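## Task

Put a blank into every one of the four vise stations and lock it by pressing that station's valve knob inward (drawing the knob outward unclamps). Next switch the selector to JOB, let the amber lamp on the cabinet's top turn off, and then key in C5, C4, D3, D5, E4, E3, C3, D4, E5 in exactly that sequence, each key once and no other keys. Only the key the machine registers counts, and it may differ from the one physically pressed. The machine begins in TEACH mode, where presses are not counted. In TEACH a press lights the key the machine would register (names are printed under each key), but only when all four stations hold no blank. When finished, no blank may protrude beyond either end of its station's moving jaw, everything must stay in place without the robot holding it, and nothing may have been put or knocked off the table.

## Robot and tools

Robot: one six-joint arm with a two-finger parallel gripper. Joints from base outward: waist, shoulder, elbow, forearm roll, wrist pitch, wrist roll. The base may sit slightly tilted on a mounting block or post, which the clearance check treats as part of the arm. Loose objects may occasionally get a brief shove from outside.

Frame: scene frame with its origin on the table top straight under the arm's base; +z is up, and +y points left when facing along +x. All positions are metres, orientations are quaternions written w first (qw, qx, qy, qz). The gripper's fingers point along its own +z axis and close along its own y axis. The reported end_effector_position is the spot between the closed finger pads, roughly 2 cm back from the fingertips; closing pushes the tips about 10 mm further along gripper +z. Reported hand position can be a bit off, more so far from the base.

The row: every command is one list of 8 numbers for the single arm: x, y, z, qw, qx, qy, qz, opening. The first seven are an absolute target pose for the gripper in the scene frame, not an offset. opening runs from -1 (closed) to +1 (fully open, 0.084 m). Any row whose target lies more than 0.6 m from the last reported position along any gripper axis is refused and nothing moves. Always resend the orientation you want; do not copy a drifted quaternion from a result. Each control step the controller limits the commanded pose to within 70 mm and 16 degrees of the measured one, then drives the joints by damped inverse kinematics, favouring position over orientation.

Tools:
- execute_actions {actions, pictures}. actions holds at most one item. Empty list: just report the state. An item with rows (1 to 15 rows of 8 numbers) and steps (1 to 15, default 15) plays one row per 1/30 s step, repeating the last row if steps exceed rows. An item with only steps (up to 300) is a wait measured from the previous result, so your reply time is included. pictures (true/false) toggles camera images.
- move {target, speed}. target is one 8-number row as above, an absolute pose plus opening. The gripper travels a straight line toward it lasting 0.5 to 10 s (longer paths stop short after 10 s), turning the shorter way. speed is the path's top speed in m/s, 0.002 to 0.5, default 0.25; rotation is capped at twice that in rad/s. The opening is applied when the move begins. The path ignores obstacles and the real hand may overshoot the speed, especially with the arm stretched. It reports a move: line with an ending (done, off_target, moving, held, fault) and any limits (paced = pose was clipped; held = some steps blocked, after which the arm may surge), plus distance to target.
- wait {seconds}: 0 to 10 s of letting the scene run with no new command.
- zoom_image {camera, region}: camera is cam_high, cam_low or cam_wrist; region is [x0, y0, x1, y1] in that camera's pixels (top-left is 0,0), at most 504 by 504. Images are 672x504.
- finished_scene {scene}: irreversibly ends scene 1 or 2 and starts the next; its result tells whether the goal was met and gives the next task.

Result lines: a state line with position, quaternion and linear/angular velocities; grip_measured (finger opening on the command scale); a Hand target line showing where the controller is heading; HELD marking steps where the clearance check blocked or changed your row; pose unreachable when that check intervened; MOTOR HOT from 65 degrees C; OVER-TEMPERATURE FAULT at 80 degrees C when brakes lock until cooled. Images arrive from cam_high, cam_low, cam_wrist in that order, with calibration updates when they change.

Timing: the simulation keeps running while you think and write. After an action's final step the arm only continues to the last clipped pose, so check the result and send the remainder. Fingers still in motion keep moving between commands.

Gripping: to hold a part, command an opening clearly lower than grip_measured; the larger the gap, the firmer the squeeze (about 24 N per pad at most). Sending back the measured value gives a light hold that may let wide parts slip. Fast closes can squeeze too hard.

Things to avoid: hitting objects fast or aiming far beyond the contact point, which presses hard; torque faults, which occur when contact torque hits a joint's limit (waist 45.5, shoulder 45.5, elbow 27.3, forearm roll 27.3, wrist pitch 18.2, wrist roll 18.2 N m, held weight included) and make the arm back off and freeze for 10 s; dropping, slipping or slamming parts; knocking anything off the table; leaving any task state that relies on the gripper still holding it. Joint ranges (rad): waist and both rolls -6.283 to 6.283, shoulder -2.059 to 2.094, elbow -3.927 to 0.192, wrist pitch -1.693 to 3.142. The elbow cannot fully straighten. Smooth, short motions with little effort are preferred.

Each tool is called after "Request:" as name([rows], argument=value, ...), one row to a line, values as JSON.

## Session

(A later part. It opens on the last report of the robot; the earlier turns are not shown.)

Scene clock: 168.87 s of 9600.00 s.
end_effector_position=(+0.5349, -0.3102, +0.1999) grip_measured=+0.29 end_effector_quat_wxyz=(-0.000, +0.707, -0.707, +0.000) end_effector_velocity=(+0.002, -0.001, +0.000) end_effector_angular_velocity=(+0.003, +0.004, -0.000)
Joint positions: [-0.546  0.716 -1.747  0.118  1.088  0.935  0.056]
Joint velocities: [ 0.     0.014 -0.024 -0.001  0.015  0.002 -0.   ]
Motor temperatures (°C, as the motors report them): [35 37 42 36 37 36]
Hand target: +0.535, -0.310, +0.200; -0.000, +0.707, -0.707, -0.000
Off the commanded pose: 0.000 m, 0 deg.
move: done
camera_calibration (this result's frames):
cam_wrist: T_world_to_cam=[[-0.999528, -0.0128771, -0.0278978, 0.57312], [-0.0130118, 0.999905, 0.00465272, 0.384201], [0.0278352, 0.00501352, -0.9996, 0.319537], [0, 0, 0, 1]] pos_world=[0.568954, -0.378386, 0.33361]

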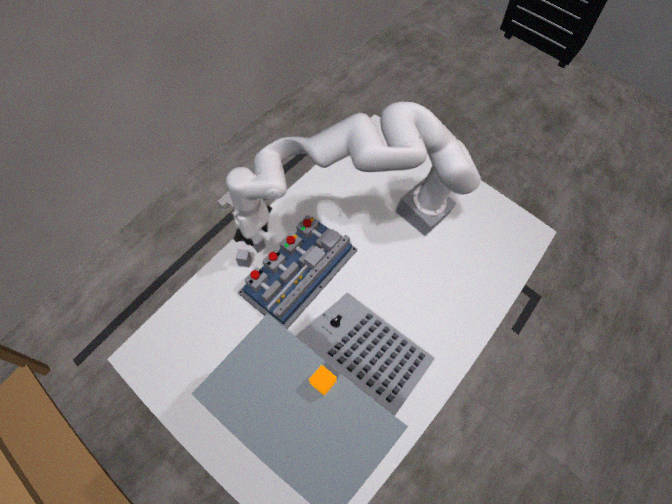

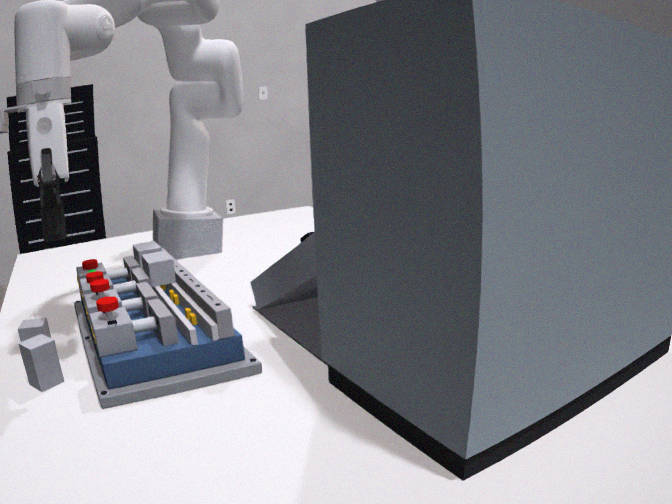

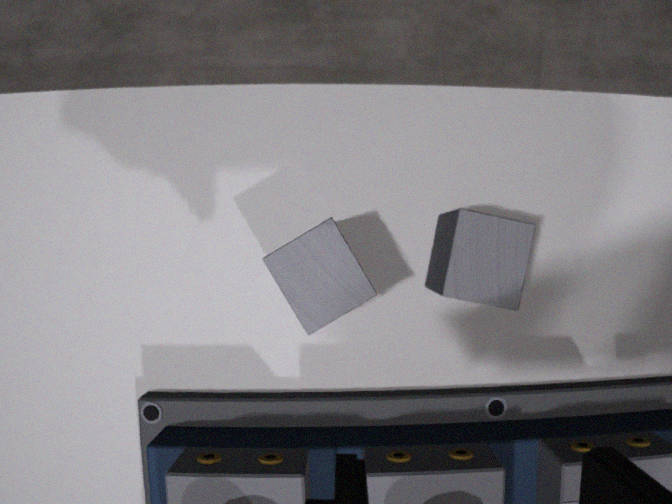

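Request:
move(target=[0.5795,-0.366,0.10,0,0.870,-0.492,0,0.4], speed=0.15)

Scene clock: 174.30 s of 9600.00 s.
end_effector_position=(+0.5794, -0.3660, +0.1005) grip_measured=+0.39 end_effector_quat_wxyz=(+0.000, +0.870, -0.492, +0.001) end_effector_velocity=(-0.000, -0.000, -0.003) end_effector_angular_velocity=(+0.007, +0.010, +0.007)
Joint positions: [-0.564  1.187 -2.271  0.114  1.142  0.384  0.061]
Joint velocities: [-0.001  0.027 -0.041 -0.001  0.027 -0.006  0.   ]
Motor temperatures (°C, as the motors report them): [35 37 43 36 37 36]
Hand target: +0.579, -0.366, +0.100; -0.000, +0.870, -0.492, +0.000
Off the commanded pose: 0.001 m, 0 deg.
After step 90, 0.17 s passed at rest.
move: done
camera_calibration (this result's frames):
cam_wrist: T_world_to_cam=[[-0.850344, -0.525483, -0.0279647, 0.340128], [-0.525764, 0.850624, 0.00329071, 0.68367], [0.0220583, 0.0175011, -0.999603, 0.227134], [0, 0, 0, 1]] pos_world=[0.643665, -0.406789, 0.234306]

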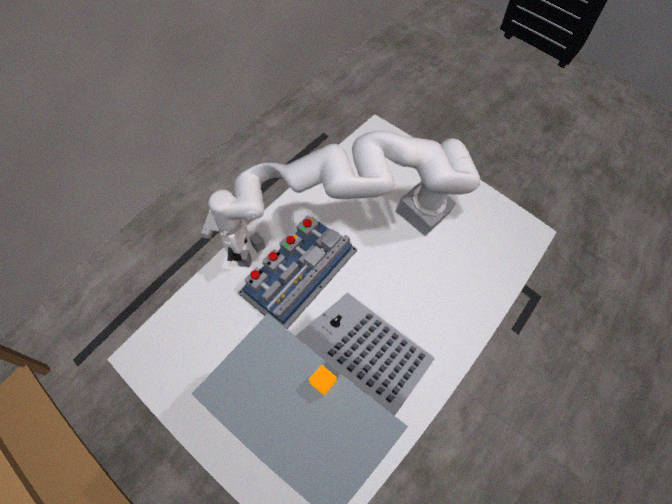

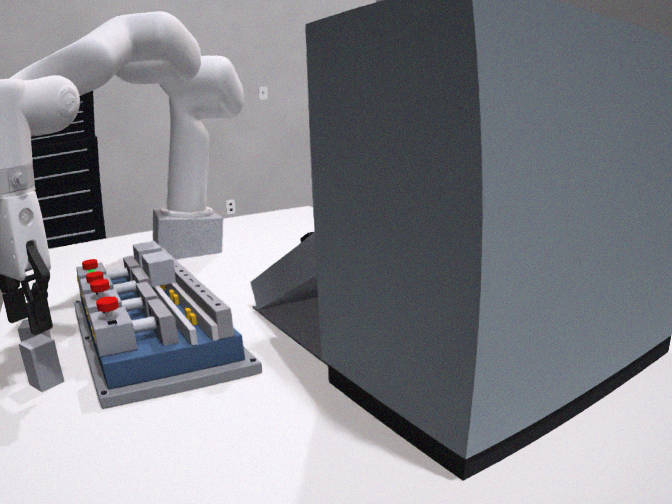

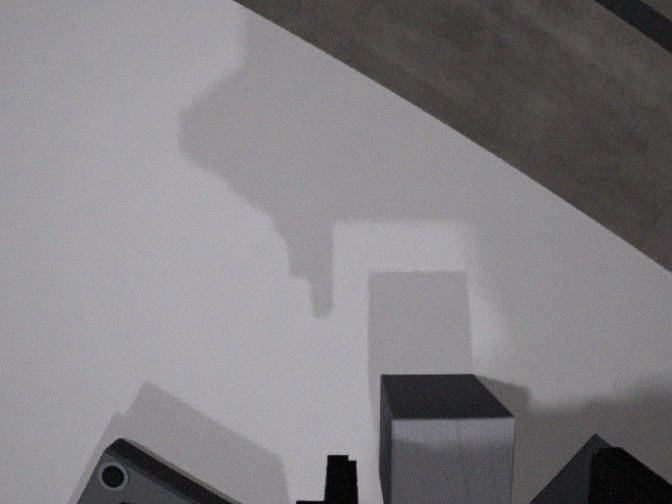

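Request:
move(target=[0.5795,-0.366,0.10,0,0.870,-0.492,0,0.2], speed=0.05)

Request:
move(target=[0.5795,-0.366,0.045,0,0.870,-0.492,0,0.2], speed=0.04)

Request:
move(target=[0.5795,-0.366,0.045,0,0.870,-0.492,0,-0.5], speed=0.04)

Scene clock: 177.07 s of 9600.00 s.
end_effector_position=(+0.5795, -0.3660, +0.1000) grip_measured=+0.19 end_effector_quat_wxyz=(+0.000, +0.870, -0.492, +0.000) end_effector_velocity=(+0.000, +0.000, +0.000) end_effector_angular_velocity=(+0.000, -0.000, +0.000)
Joint positions: [-0.564  1.191 -2.278  0.113  1.146  0.384  0.052]
Joint velocities: [ 0.     0.    -0.001  0.     0.001  0.     0.   ]
Motor temperatures (°C, as the motors report them): [35 37 43 36 37 36]
Hand target: +0.580, -0.366, +0.100; +0.000, +0.870, -0.492, +0.000
Off the commanded pose: 0.000 m, 0 deg.
move: done
camera_calibration (this result's frames):
cam_wrist: T_world_to_cam=[[-0.850084, -0.52594, -0.0272629, 0.339791], [-0.526241, 0.850322, 0.00480702, 0.683697], [0.020654, 0.0184332, -0.999617, 0.227784], [0, 0, 0, 1]] pos_world=[0.643936, -0.406852, 0.233674]

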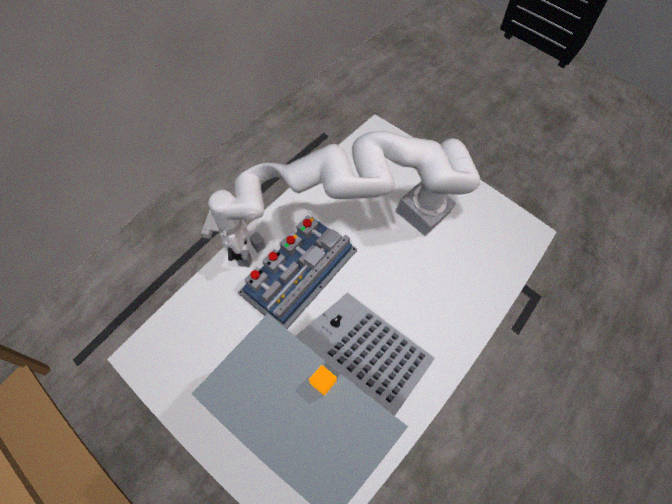

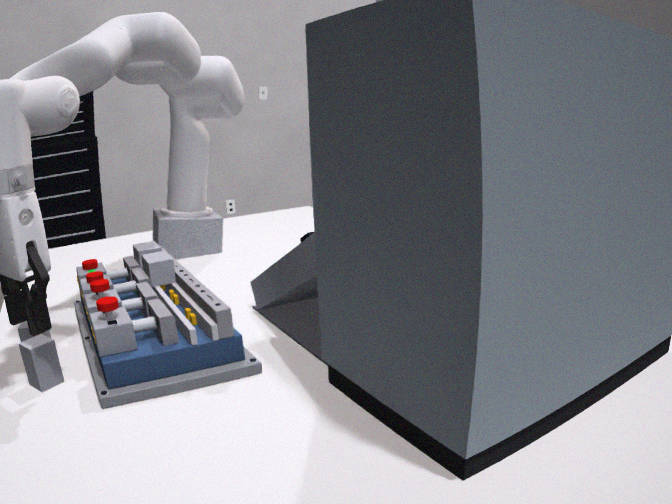

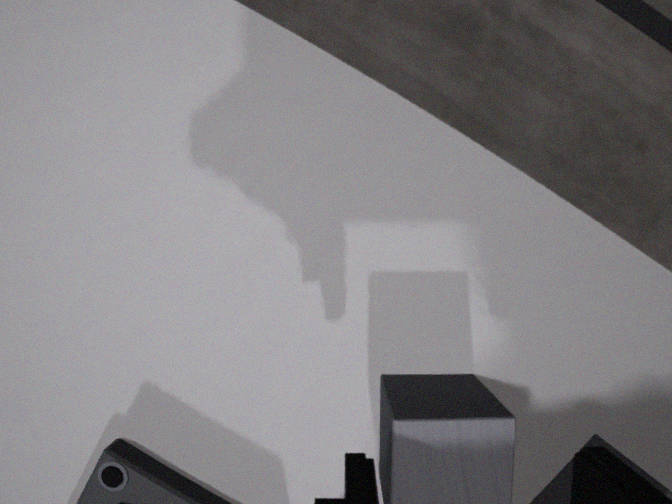

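Scene clock: 178.77 s of 9600.00 s.
end_effector_position=(+0.5795, -0.3660, +0.0455) grip_measured=+0.19 end_effector_quat_wxyz=(+0.000, +0.870, -0.492, +0.000) end_effector_velocity=(+0.002, -0.001, +0.002) end_effector_angular_velocity=(-0.004, -0.006, +0.000)
Joint positions: [-0.555  1.296 -2.31   0.118  1.073  0.384  0.052]
Joint velocities: [ 0.     0.004 -0.01   0.    -0.001  0.001  0.   ]
Motor temperatures (°C, as the motors report them): [35 37 43 36 37 36]
Hand target: +0.579, -0.366, +0.045; +0.000, +0.870, -0.492, +0.000
Off the commanded pose: 0.001 m, 0 deg.
move: done
camera_calibration (this result's frames):
cam_wrist: T_world_to_cam=[[-0.850111, -0.52589, -0.0274022, 0.338355], [-0.526183, 0.85036, 0.00429472, 0.683994], [0.0210432, 0.0180696, -0.999615, 0.172978], [0, 0, 0, 1]] pos_world=[0.643905, -0.406829, 0.179245]

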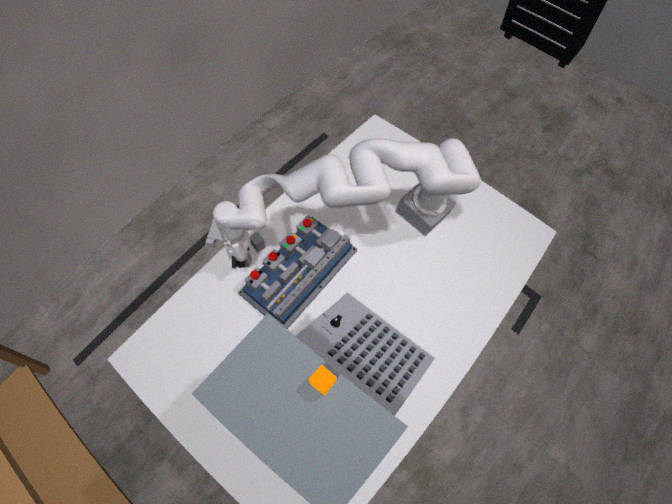

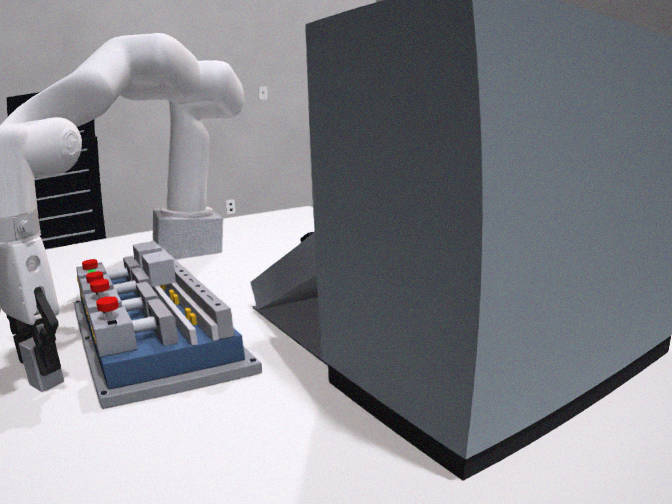

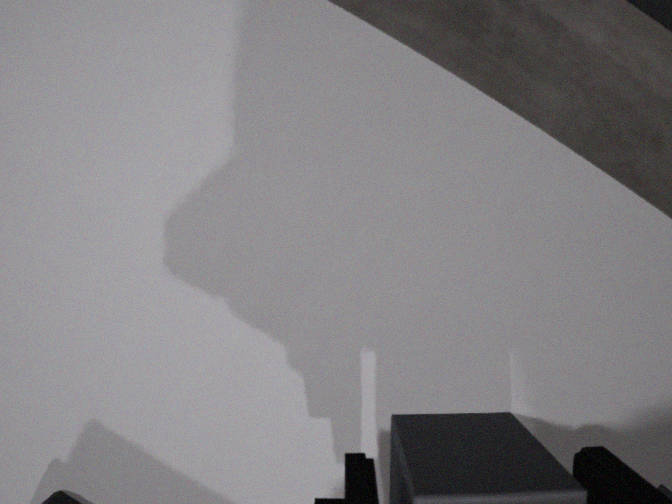

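Scene clock: 179.47 s of 9600.00 s.
end_effector_position=(+0.5797, -0.3661, +0.0456) grip_measured=-0.19 end_effector_quat_wxyz=(+0.000, +0.870, -0.492, +0.000) end_effector_velocity=(+0.000, -0.000, -0.000) end_effector_angular_velocity=(-0.001, -0.001, -0.000)
Joint positions: [-0.555  1.297 -2.313  0.118  1.074  0.384  0.036]
Joint velocities: [ 0.     0.001 -0.     0.    -0.002 -0.     0.   ]
Motor temperatures (°C, as the motors report them): [35 37 43 36 37 36]
Hand target: +0.579, -0.366, +0.045; +0.000, +0.870, -0.492, -0.000
Off the commanded pose: 0.001 m, 0 deg.
move: done
camera_calibration (this result's frames):
cam_wrist: T_world_to_cam=[[-0.850057, -0.525971, -0.0275368, 0.338384], [-0.526264, 0.850311, 0.00418701, 0.684214], [0.0212126, 0.0180508, -0.999612, 0.172905], [0, 0, 0, 1]] pos_world=[0.644055, -0.406936, 0.179291]

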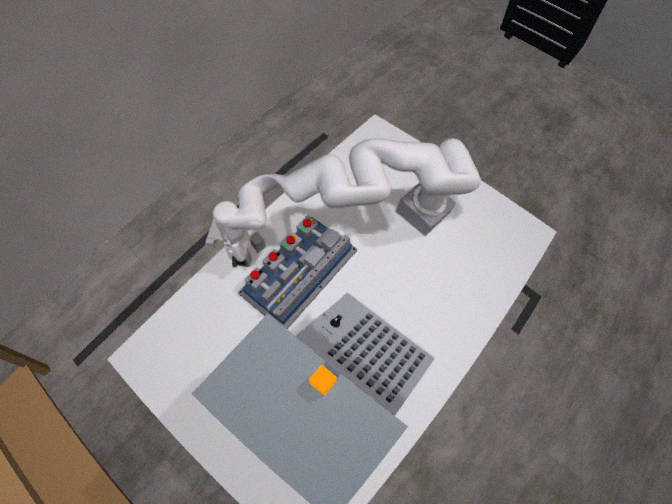

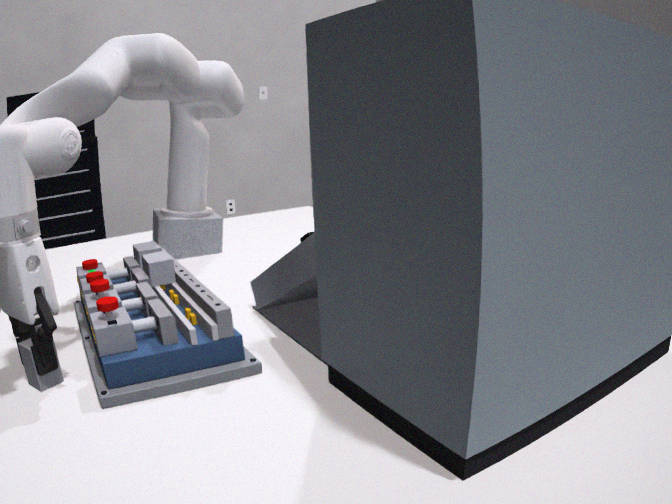

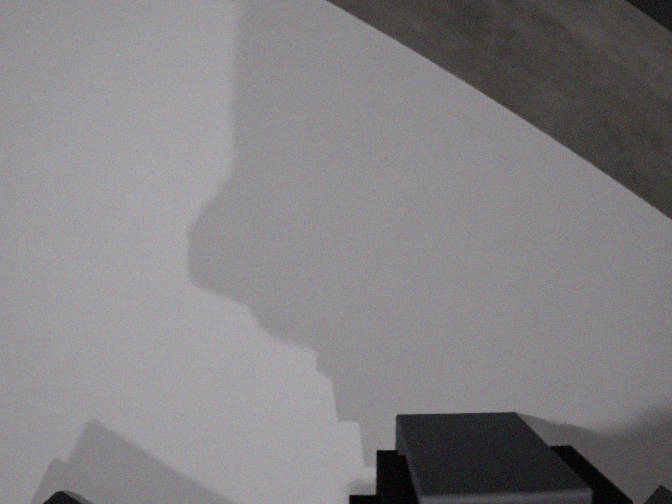

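Request:
move(target=[0.5795,-0.366,0.21,0,0.870,-0.492,0,-0.6], speed=0.15)

Request:
move(target=[0.6105,-0.169,0.21,0,0.707,-0.707,0,-0.6], speed=0.15)

Request:
move(target=[0.6105,-0.169,0.14,0,0.707,-0.707,0,-0.6], speed=0.08)

Scene clock: 182.60 s of 9600.00 s.
end_effector_position=(+0.5794, -0.3659, +0.2079) grip_measured=-0.19 end_effector_quat_wxyz=(-0.000, +0.871, -0.492, -0.001) end_effector_velocity=(-0.001, +0.000, +0.004) end_effector_angular_velocity=(+0.005, +0.007, +0.000)
Joint positions: [-0.583  1.111 -2.44   0.104  1.391  0.393  0.036]
Joint velocities: [-0.001  0.023 -0.054 -0.001  0.04   0.002 -0.   ]
Motor temperatures (°C, as the motors report them): [35 37 43 36 37 36]
Hand target: +0.580, -0.366, +0.210; -0.000, +0.871, -0.492, +0.000
Off the commanded pose: 0.002 m, 0 deg.
move: done
camera_calibration (this result's frames):
cam_wrist: T_world_to_cam=[[-0.849981, -0.526131, -0.0268169, 0.342459], [-0.526458, 0.850176, 0.00654778, 0.682772], [0.0193541, 0.0196834, -0.999619, 0.336889], [0, 0, 0, 1]] pos_world=[0.644014, -0.406929, 0.341474]

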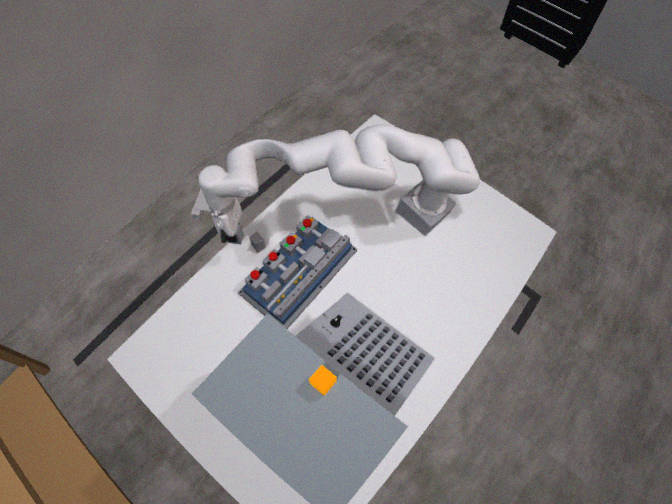

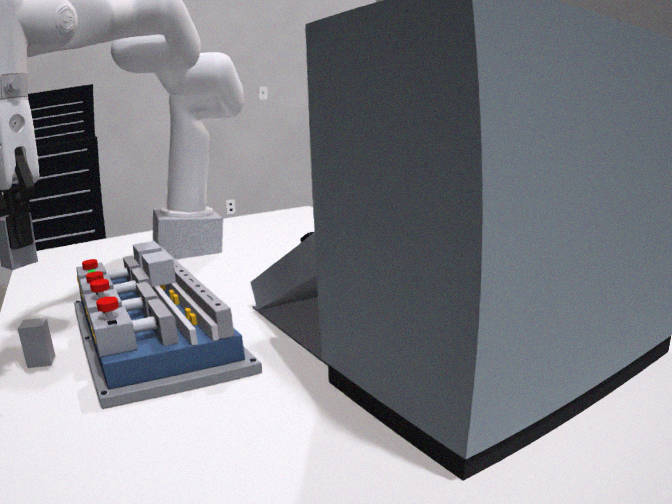

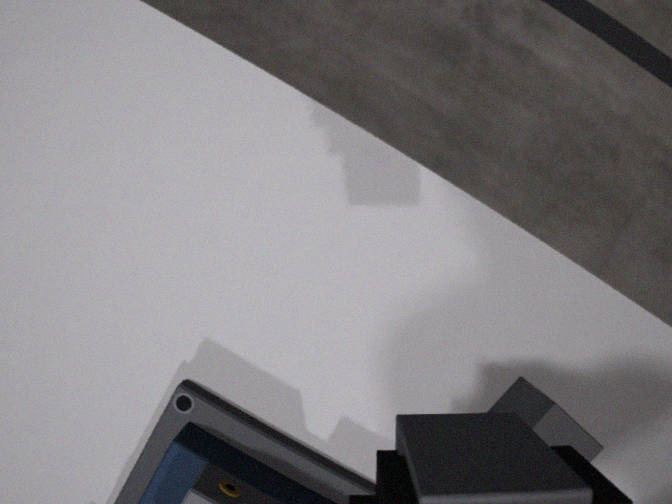

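Scene clock: 184.83 s of 9600.00 s.
end_effector_position=(+0.6105, -0.1698, +0.2100) grip_measured=-0.19 end_effector_quat_wxyz=(+0.000, +0.707, -0.707, -0.000) end_effector_velocity=(+0.001, +0.004, +0.000) end_effector_angular_velocity=(-0.002, -0.001, -0.010)
Joint positions: [-0.3    0.712 -1.816  0.126  1.135  1.184  0.036]
Joint velocities: [ 0.006 -0.005  0.006 -0.001 -0.003  0.016  0.   ]
Motor temperatures (°C, as the motors report them): [35 37 43 36 37 36]
Hand target: +0.611, -0.169, +0.210; +0.000, +0.707, -0.707, -0.000
Off the commanded pose: 0.001 m, 0 deg.
move: done
camera_calibration (this result's frames):
cam_wrist: T_world_to_cam=[[-0.999571, -0.012896, -0.0262812, 0.650517], [-0.0130202, 0.999905, 0.00455832, 0.24475], [0.0262199, 0.00489855, -0.999644, 0.327768], [0, 0, 0, 1]] pos_world=[0.644831, -0.237944, 0.343632]

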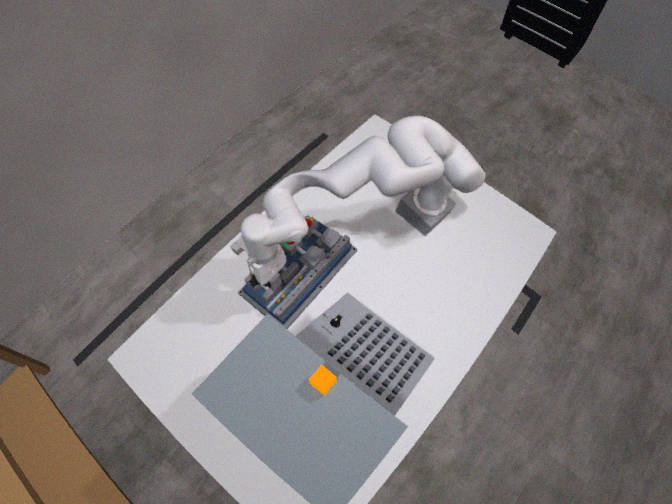

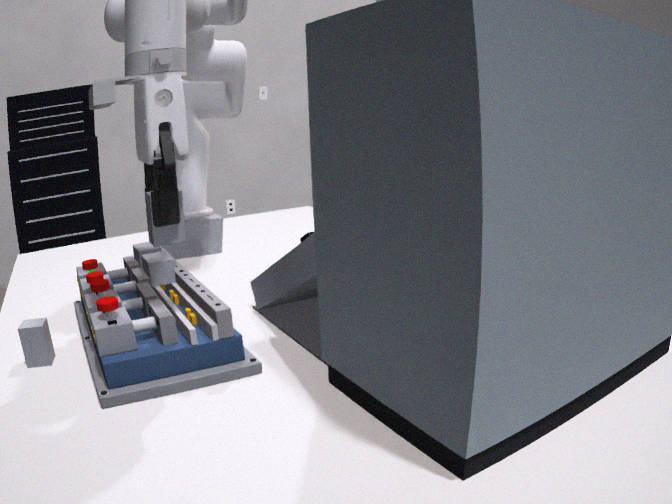

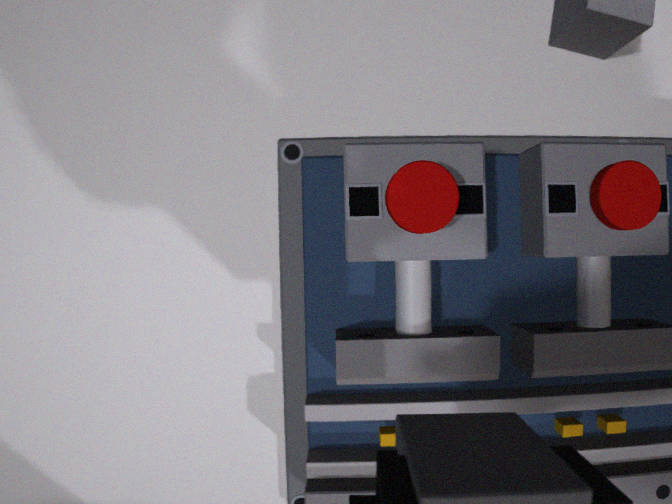

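Scene clock: 186.10 s of 9600.00 s.
end_effector_position=(+0.6107, -0.1691, +0.1410) grip_measured=-0.19 end_effector_quat_wxyz=(-0.000, +0.707, -0.707, +0.001) end_effector_velocity=(+0.001, -0.000, -0.002) end_effector_angular_velocity=(-0.001, -0.003, -0.000)
Joint positions: [-0.284  0.794 -1.749  0.138  0.984  1.178  0.036]
Joint velocities: [ 0.001  0.004  0.     0.001 -0.007  0.     0.   ]
Motor temperatures (°C, as the motors report them): [35 37 43 36 37 36]
Hand target: +0.610, -0.169, +0.140; +0.000, +0.707, -0.707, +0.000
Off the commanded pose: 0.001 m, 0 deg.
move: done
camera_calibration (this result's frames):
cam_wrist: T_world_to_cam=[[-0.99952, -0.0125175, -0.0283453, 0.649176], [-0.0126425, 0.999911, 0.00423675, 0.24418], [0.0282898, 0.00459307, -0.999589, 0.257482], [0, 0, 0, 1]] pos_world=[0.644668, -0.237214, 0.274743]

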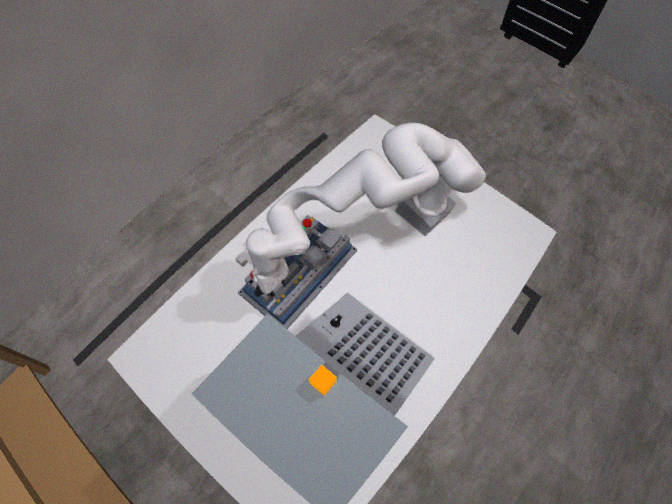

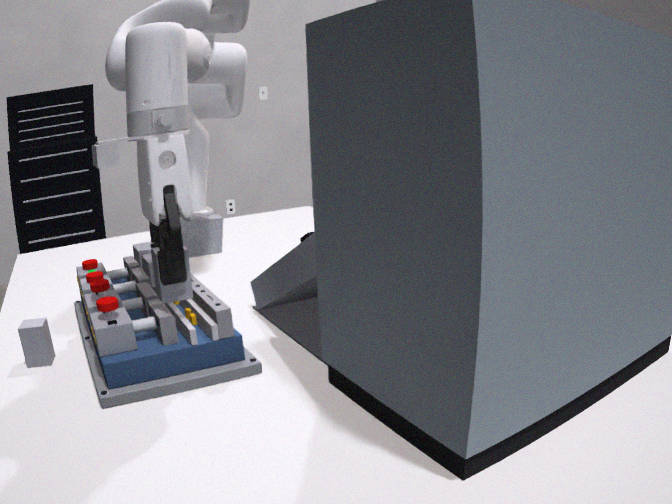

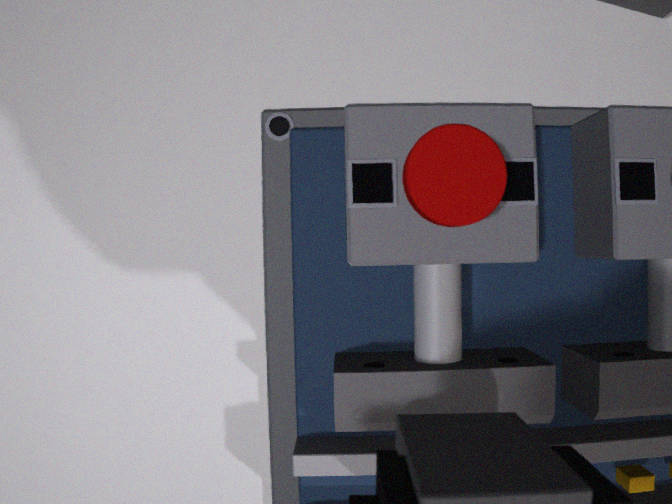

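Request:
move(target=[0.6105,-0.165,0.13,0,0.707,-0.707,0,-0.6], speed=0.03)

Request:
move(target=[0.6105,-0.165,0.117,0,0.707,-0.707,0,-0.6], speed=0.015)

Scene clock: 189.20 s of 9600.00 s.
end_effector_position=(+0.6110, -0.1653, +0.1313) grip_measured=-0.19 end_effector_quat_wxyz=(-0.000, +0.707, -0.707, +0.001) end_effector_velocity=(+0.001, +0.000, -0.001) end_effector_angular_velocity=(-0.002, -0.005, -0.002)
Joint positions: [-0.276  0.804 -1.738  0.141  0.962  1.181  0.036]
Joint velocities: [ 0.001  0.     0.003  0.    -0.008  0.002  0.   ]
Motor temperatures (°C, as the motors report them): [35 37 43 36 37 36]
Hand target: +0.610, -0.165, +0.130; +0.000, +0.707, -0.707, +0.000
Off the commanded pose: 0.001 m, 0 deg.
move: done
camera_calibration (this result's frames):
cam_wrist: T_world_to_cam=[[-0.999499, -0.0127339, -0.0289682, 0.64935], [-0.0128594, 0.999909, 0.00415145, 0.240561], [0.0289127, 0.00452189, -0.999572, 0.247366], [0, 0, 0, 1]] pos_world=[0.644966, -0.233389, 0.265072]

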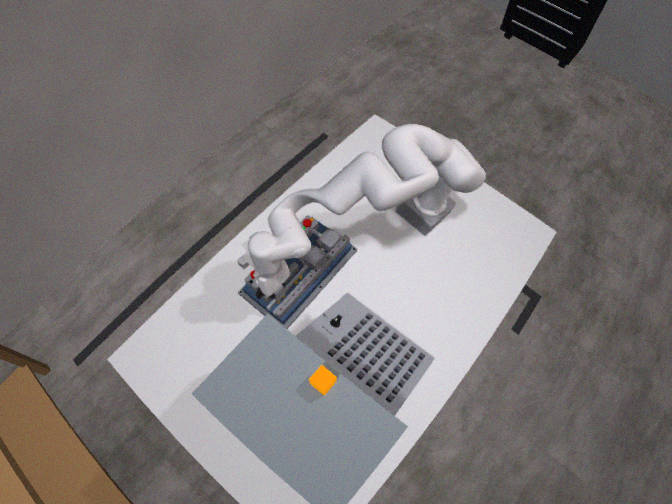

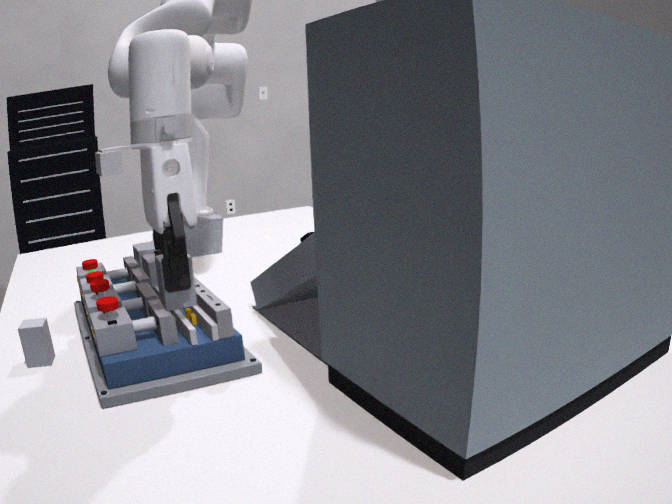

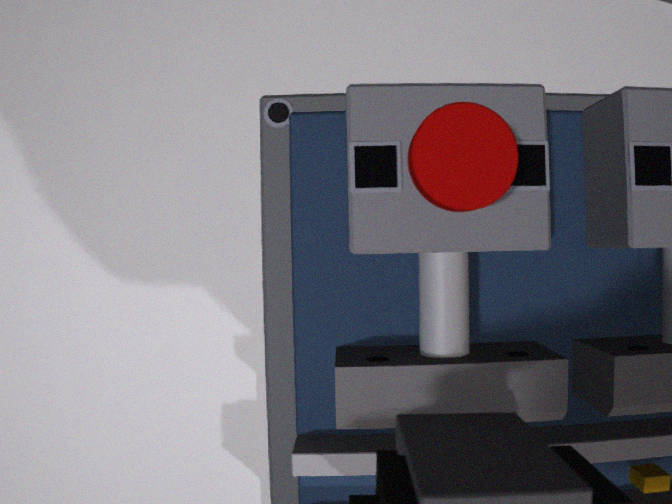

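Scene clock: 190.37 s of 9600.00 s.
end_effector_position=(+0.6131, -0.1647, +0.1220) grip_measured=-0.19 end_effector_quat_wxyz=(-0.002, +0.708, -0.707, +0.004) end_effector_velocity=(-0.001, -0.002, +0.000) end_effector_angular_velocity=(-0.001, +0.001, -0.002)
Joint positions: [-0.272  0.819 -1.735  0.144  0.936  1.18   0.036]
Joint velocities: [-0.003  0.001 -0.001 -0.002  0.002 -0.    -0.   ]
Motor temperatures (°C, as the motors report them): [35 37 43 36 37 36]
Hand target: +0.610, -0.165, +0.117; +0.000, +0.707, -0.707, +0.000
Off the commanded pose: 0.006 m, 1 deg.
move: off_target
camera_calibration (this result's frames):
cam_wrist: T_world_to_cam=[[-0.999258, -0.0141843, -0.0358177, 0.651607], [-0.0142711, 0.999896, 0.00216896, 0.241169], [0.0357832, 0.00267851, -0.999356, 0.233515], [0, 0, 0, 1]] pos_world=[0.646209, -0.232527, 0.256181]

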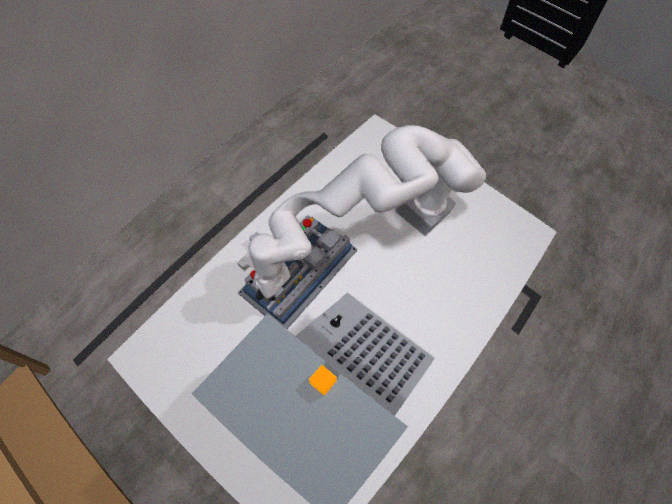

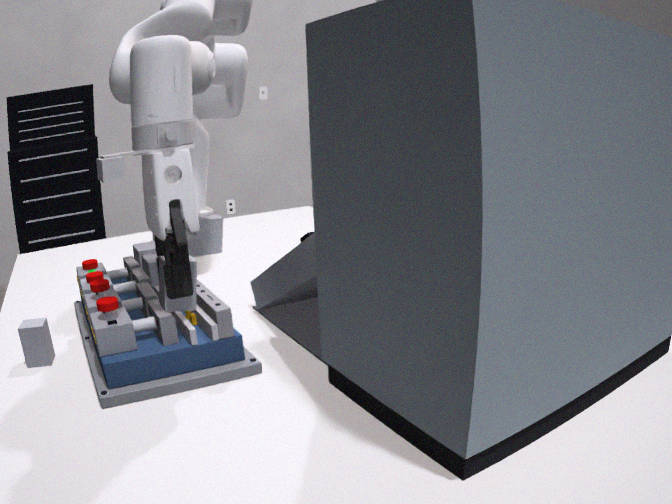

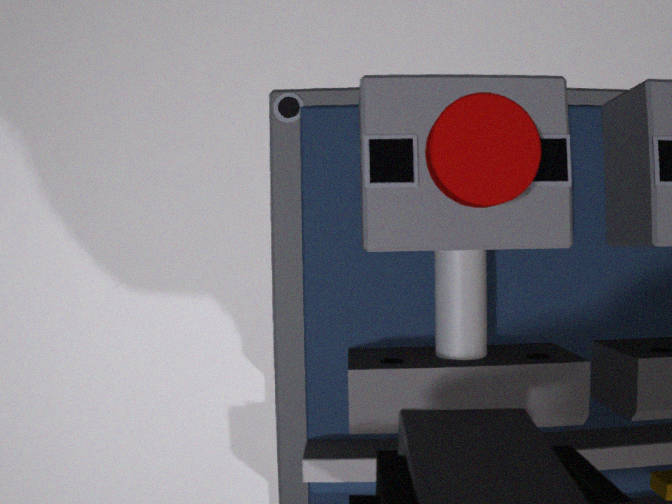

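Request:
move(target=[0.6115,-0.165,0.123,0,0.707,-0.707,0,0.1], speed=0.02)

Request:
move(target=[0.6115,-0.165,0.20,0,0.707,-0.707,0,0.1], speed=0.08)

Request:
zoom_image(camera="cam_low", region=[60,220,280,400])

Scene clock: 196.27 s of 9600.00 s.
end_effector_position=(+0.6113, -0.1651, +0.1226) grip_measured=+0.09 end_effector_quat_wxyz=(+0.000, +0.707, -0.707, -0.000) end_effector_velocity=(+0.002, +0.000, +0.004) end_effector_angular_velocity=(-0.001, -0.005, +0.001)
Joint positions: [-0.273  0.82  -1.74   0.142  0.95   1.182  0.048]
Joint velocities: [ 0.001 -0.003 -0.006 -0.     0.005  0.001 -0.   ]
Motor temperatures (°C, as the motors report them): [35 37 42 36 37 36]
Hand target: +0.612, -0.165, +0.123; +0.000, +0.707, -0.707, +0.000
Off the commanded pose: 0.000 m, 0 deg.
After step 90, 2.20 s passed at rest.
move: done
camera_calibration (this result's frames):
cam_wrist: T_world_to_cam=[[-0.99956, -0.0124691, -0.0269195, 0.649235], [-0.0126051, 0.999909, 0.00488813, 0.24015], [0.0268561, 0.0052253, -0.999626, 0.240077], [0, 0, 0, 1]] pos_world=[0.645529, -0.233287, 0.25629]

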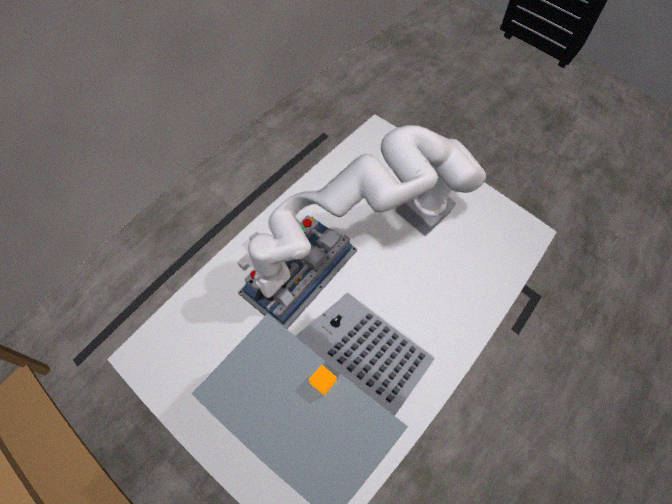

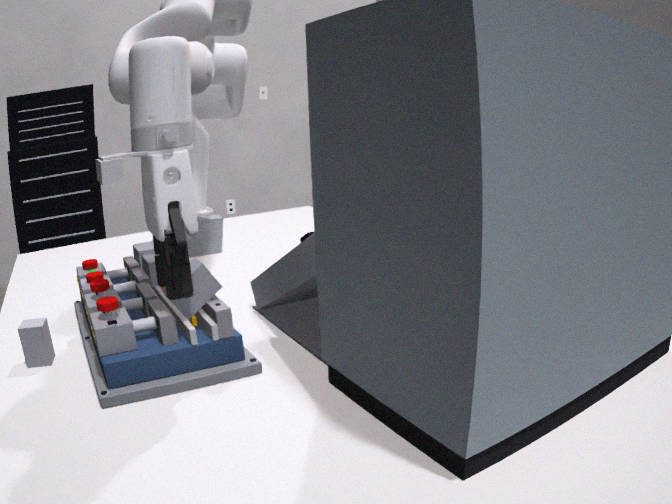

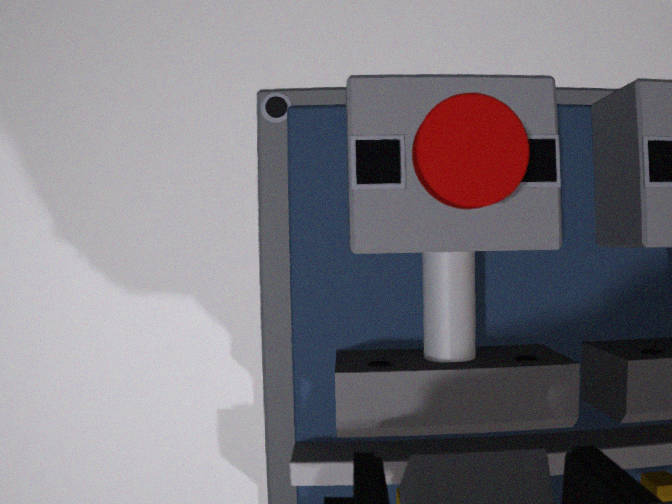

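Scene clock: 197.60 s of 9600.00 s.
end_effector_position=(+0.6114, -0.1650, +0.1990) grip_measured=+0.09 end_effector_quat_wxyz=(+0.000, +0.707, -0.707, -0.001) end_effector_velocity=(-0.001, +0.000, +0.003) end_effector_angular_velocity=(+0.001, +0.004, -0.000)
Joint positions: [-0.29   0.72  -1.798  0.129  1.109  1.19   0.048]
Joint velocities: [-0.001 -0.002 -0.005 -0.001  0.011  0.     0.   ]
Motor temperatures (°C, as the motors report them): [35 37 42 36 37 36]
Hand target: +0.612, -0.165, +0.200; -0.000, +0.707, -0.707, -0.000
Off the commanded pose: 0.001 m, 0 deg.
move: done
camera_calibration (this result's frames):
cam_wrist: T_world_to_cam=[[-0.999574, -0.0126946, -0.0262806, 0.651236], [-0.0128399, 0.999903, 0.00536768, 0.239726], [0.0262099, 0.00570283, -0.99964, 0.316907], [0, 0, 0, 1]] pos_world=[0.645731, -0.233243, 0.332622]

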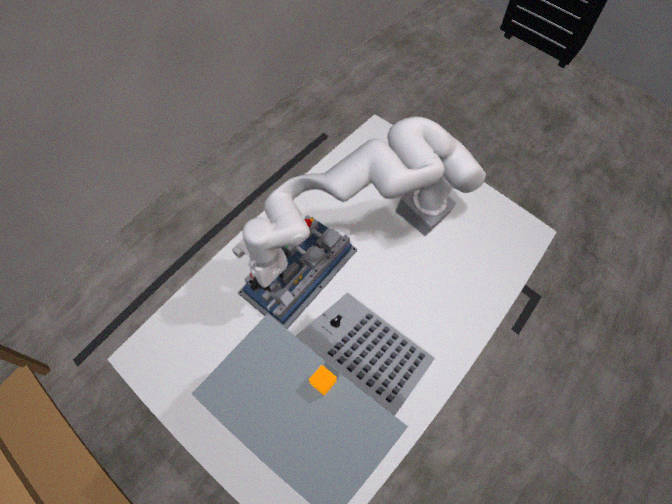

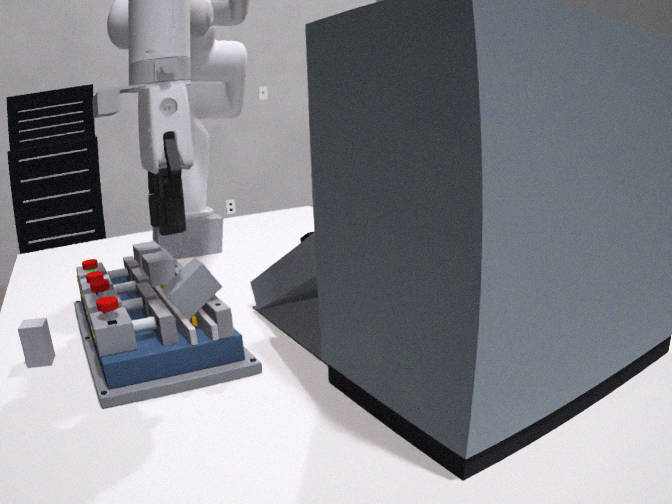

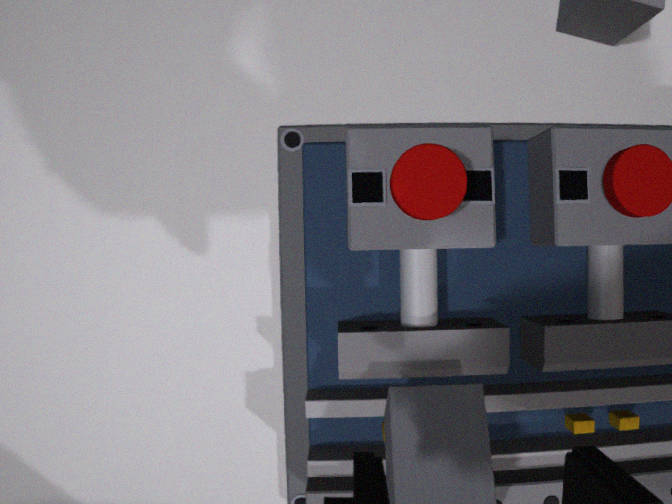

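Region (60, 220, 280, 400) of cam_low's 672x504 image, scaled by 2.291, with more detail than that image has; it fills the top 412 rows of this view, and the rest is white.

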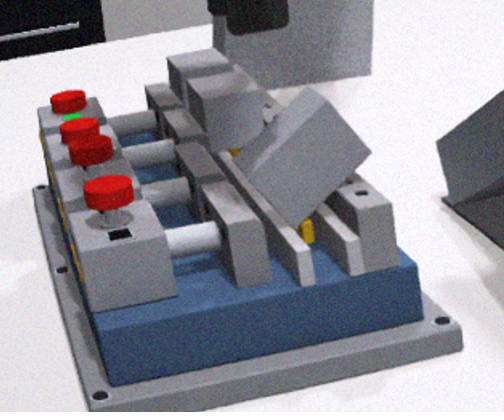

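Request:
execute_actions(actions=[])

Scene clock: 203.10 s of 9600.00 s.
end_effector_position=(+0.6117, -0.1650, +0.2000) grip_measured=+0.09 end_effector_quat_wxyz=(-0.000, +0.707, -0.707, -0.000) end_effector_velocity=(-0.000, +0.000, -0.000) end_effector_angular_velocity=(+0.000, +0.001, +0.000)
Joint positions: [-0.29   0.719 -1.799  0.129  1.11   1.19   0.048]
Joint velocities: [-0.     0.    -0.    -0.     0.001 -0.    -0.   ]
Motor temperatures (°C, as the motors report them): [35 37 43 36 37 36]
Hand target: +0.612, -0.165, +0.200; -0.000, +0.707, -0.707, -0.000
Off the commanded pose: 0.000 m, 0 deg.
Steps of this call (steps 1 to 90: nothing new was sent; then 2.50 s passed at rest). Readings (end_effector_position):
1: (+0.6114, -0.1650, +0.1991)
2: (+0.6115, -0.1650, +0.1993)
4: (+0.6116, -0.1650, +0.1996)
8: (+0.6117, -0.1650, +0.1998)
90: the state above
camera_calibration (this result's frames):
cam_wrist: T_world_to_cam=[[-0.999545, -0.0127983, -0.0273296, 0.651716], [-0.0129395, 0.999904, 0.00499431, 0.239911], [0.027263, 0.00534566, -0.999614, 0.317128], [0, 0, 0, 1]] pos_world=[0.645878, -0.233242, 0.333619]

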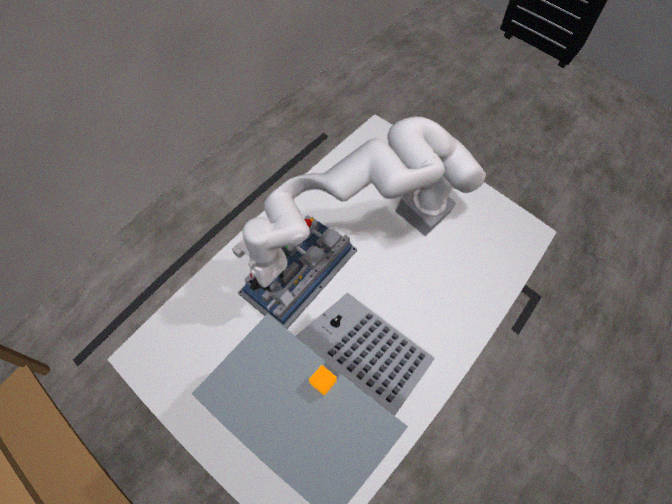

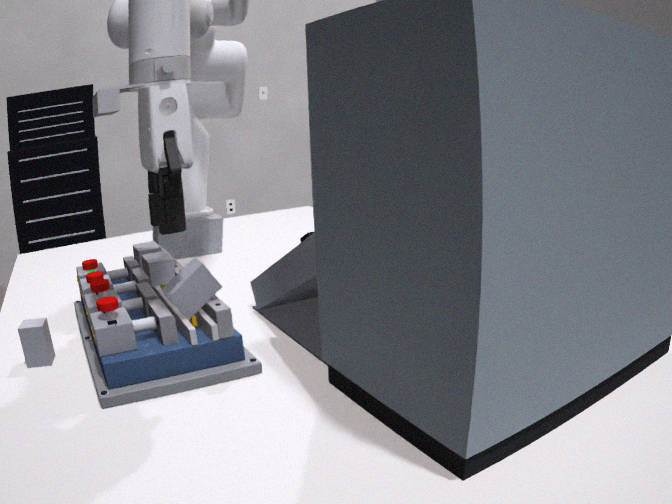

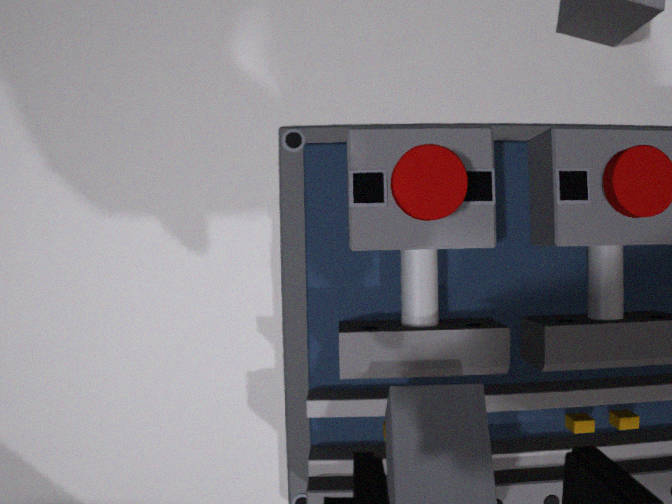

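Request:
zoom_image(camera="cam_low", region=[60, 220, 280, 400])

Region (60, 220, 280, 400) of cam_low's 672x504 image, scaled by 2.291, with more detail than that image has; it fills the top 412 rows of this view, and the rest is white.

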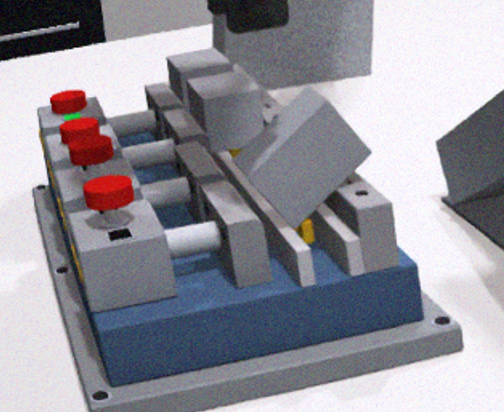

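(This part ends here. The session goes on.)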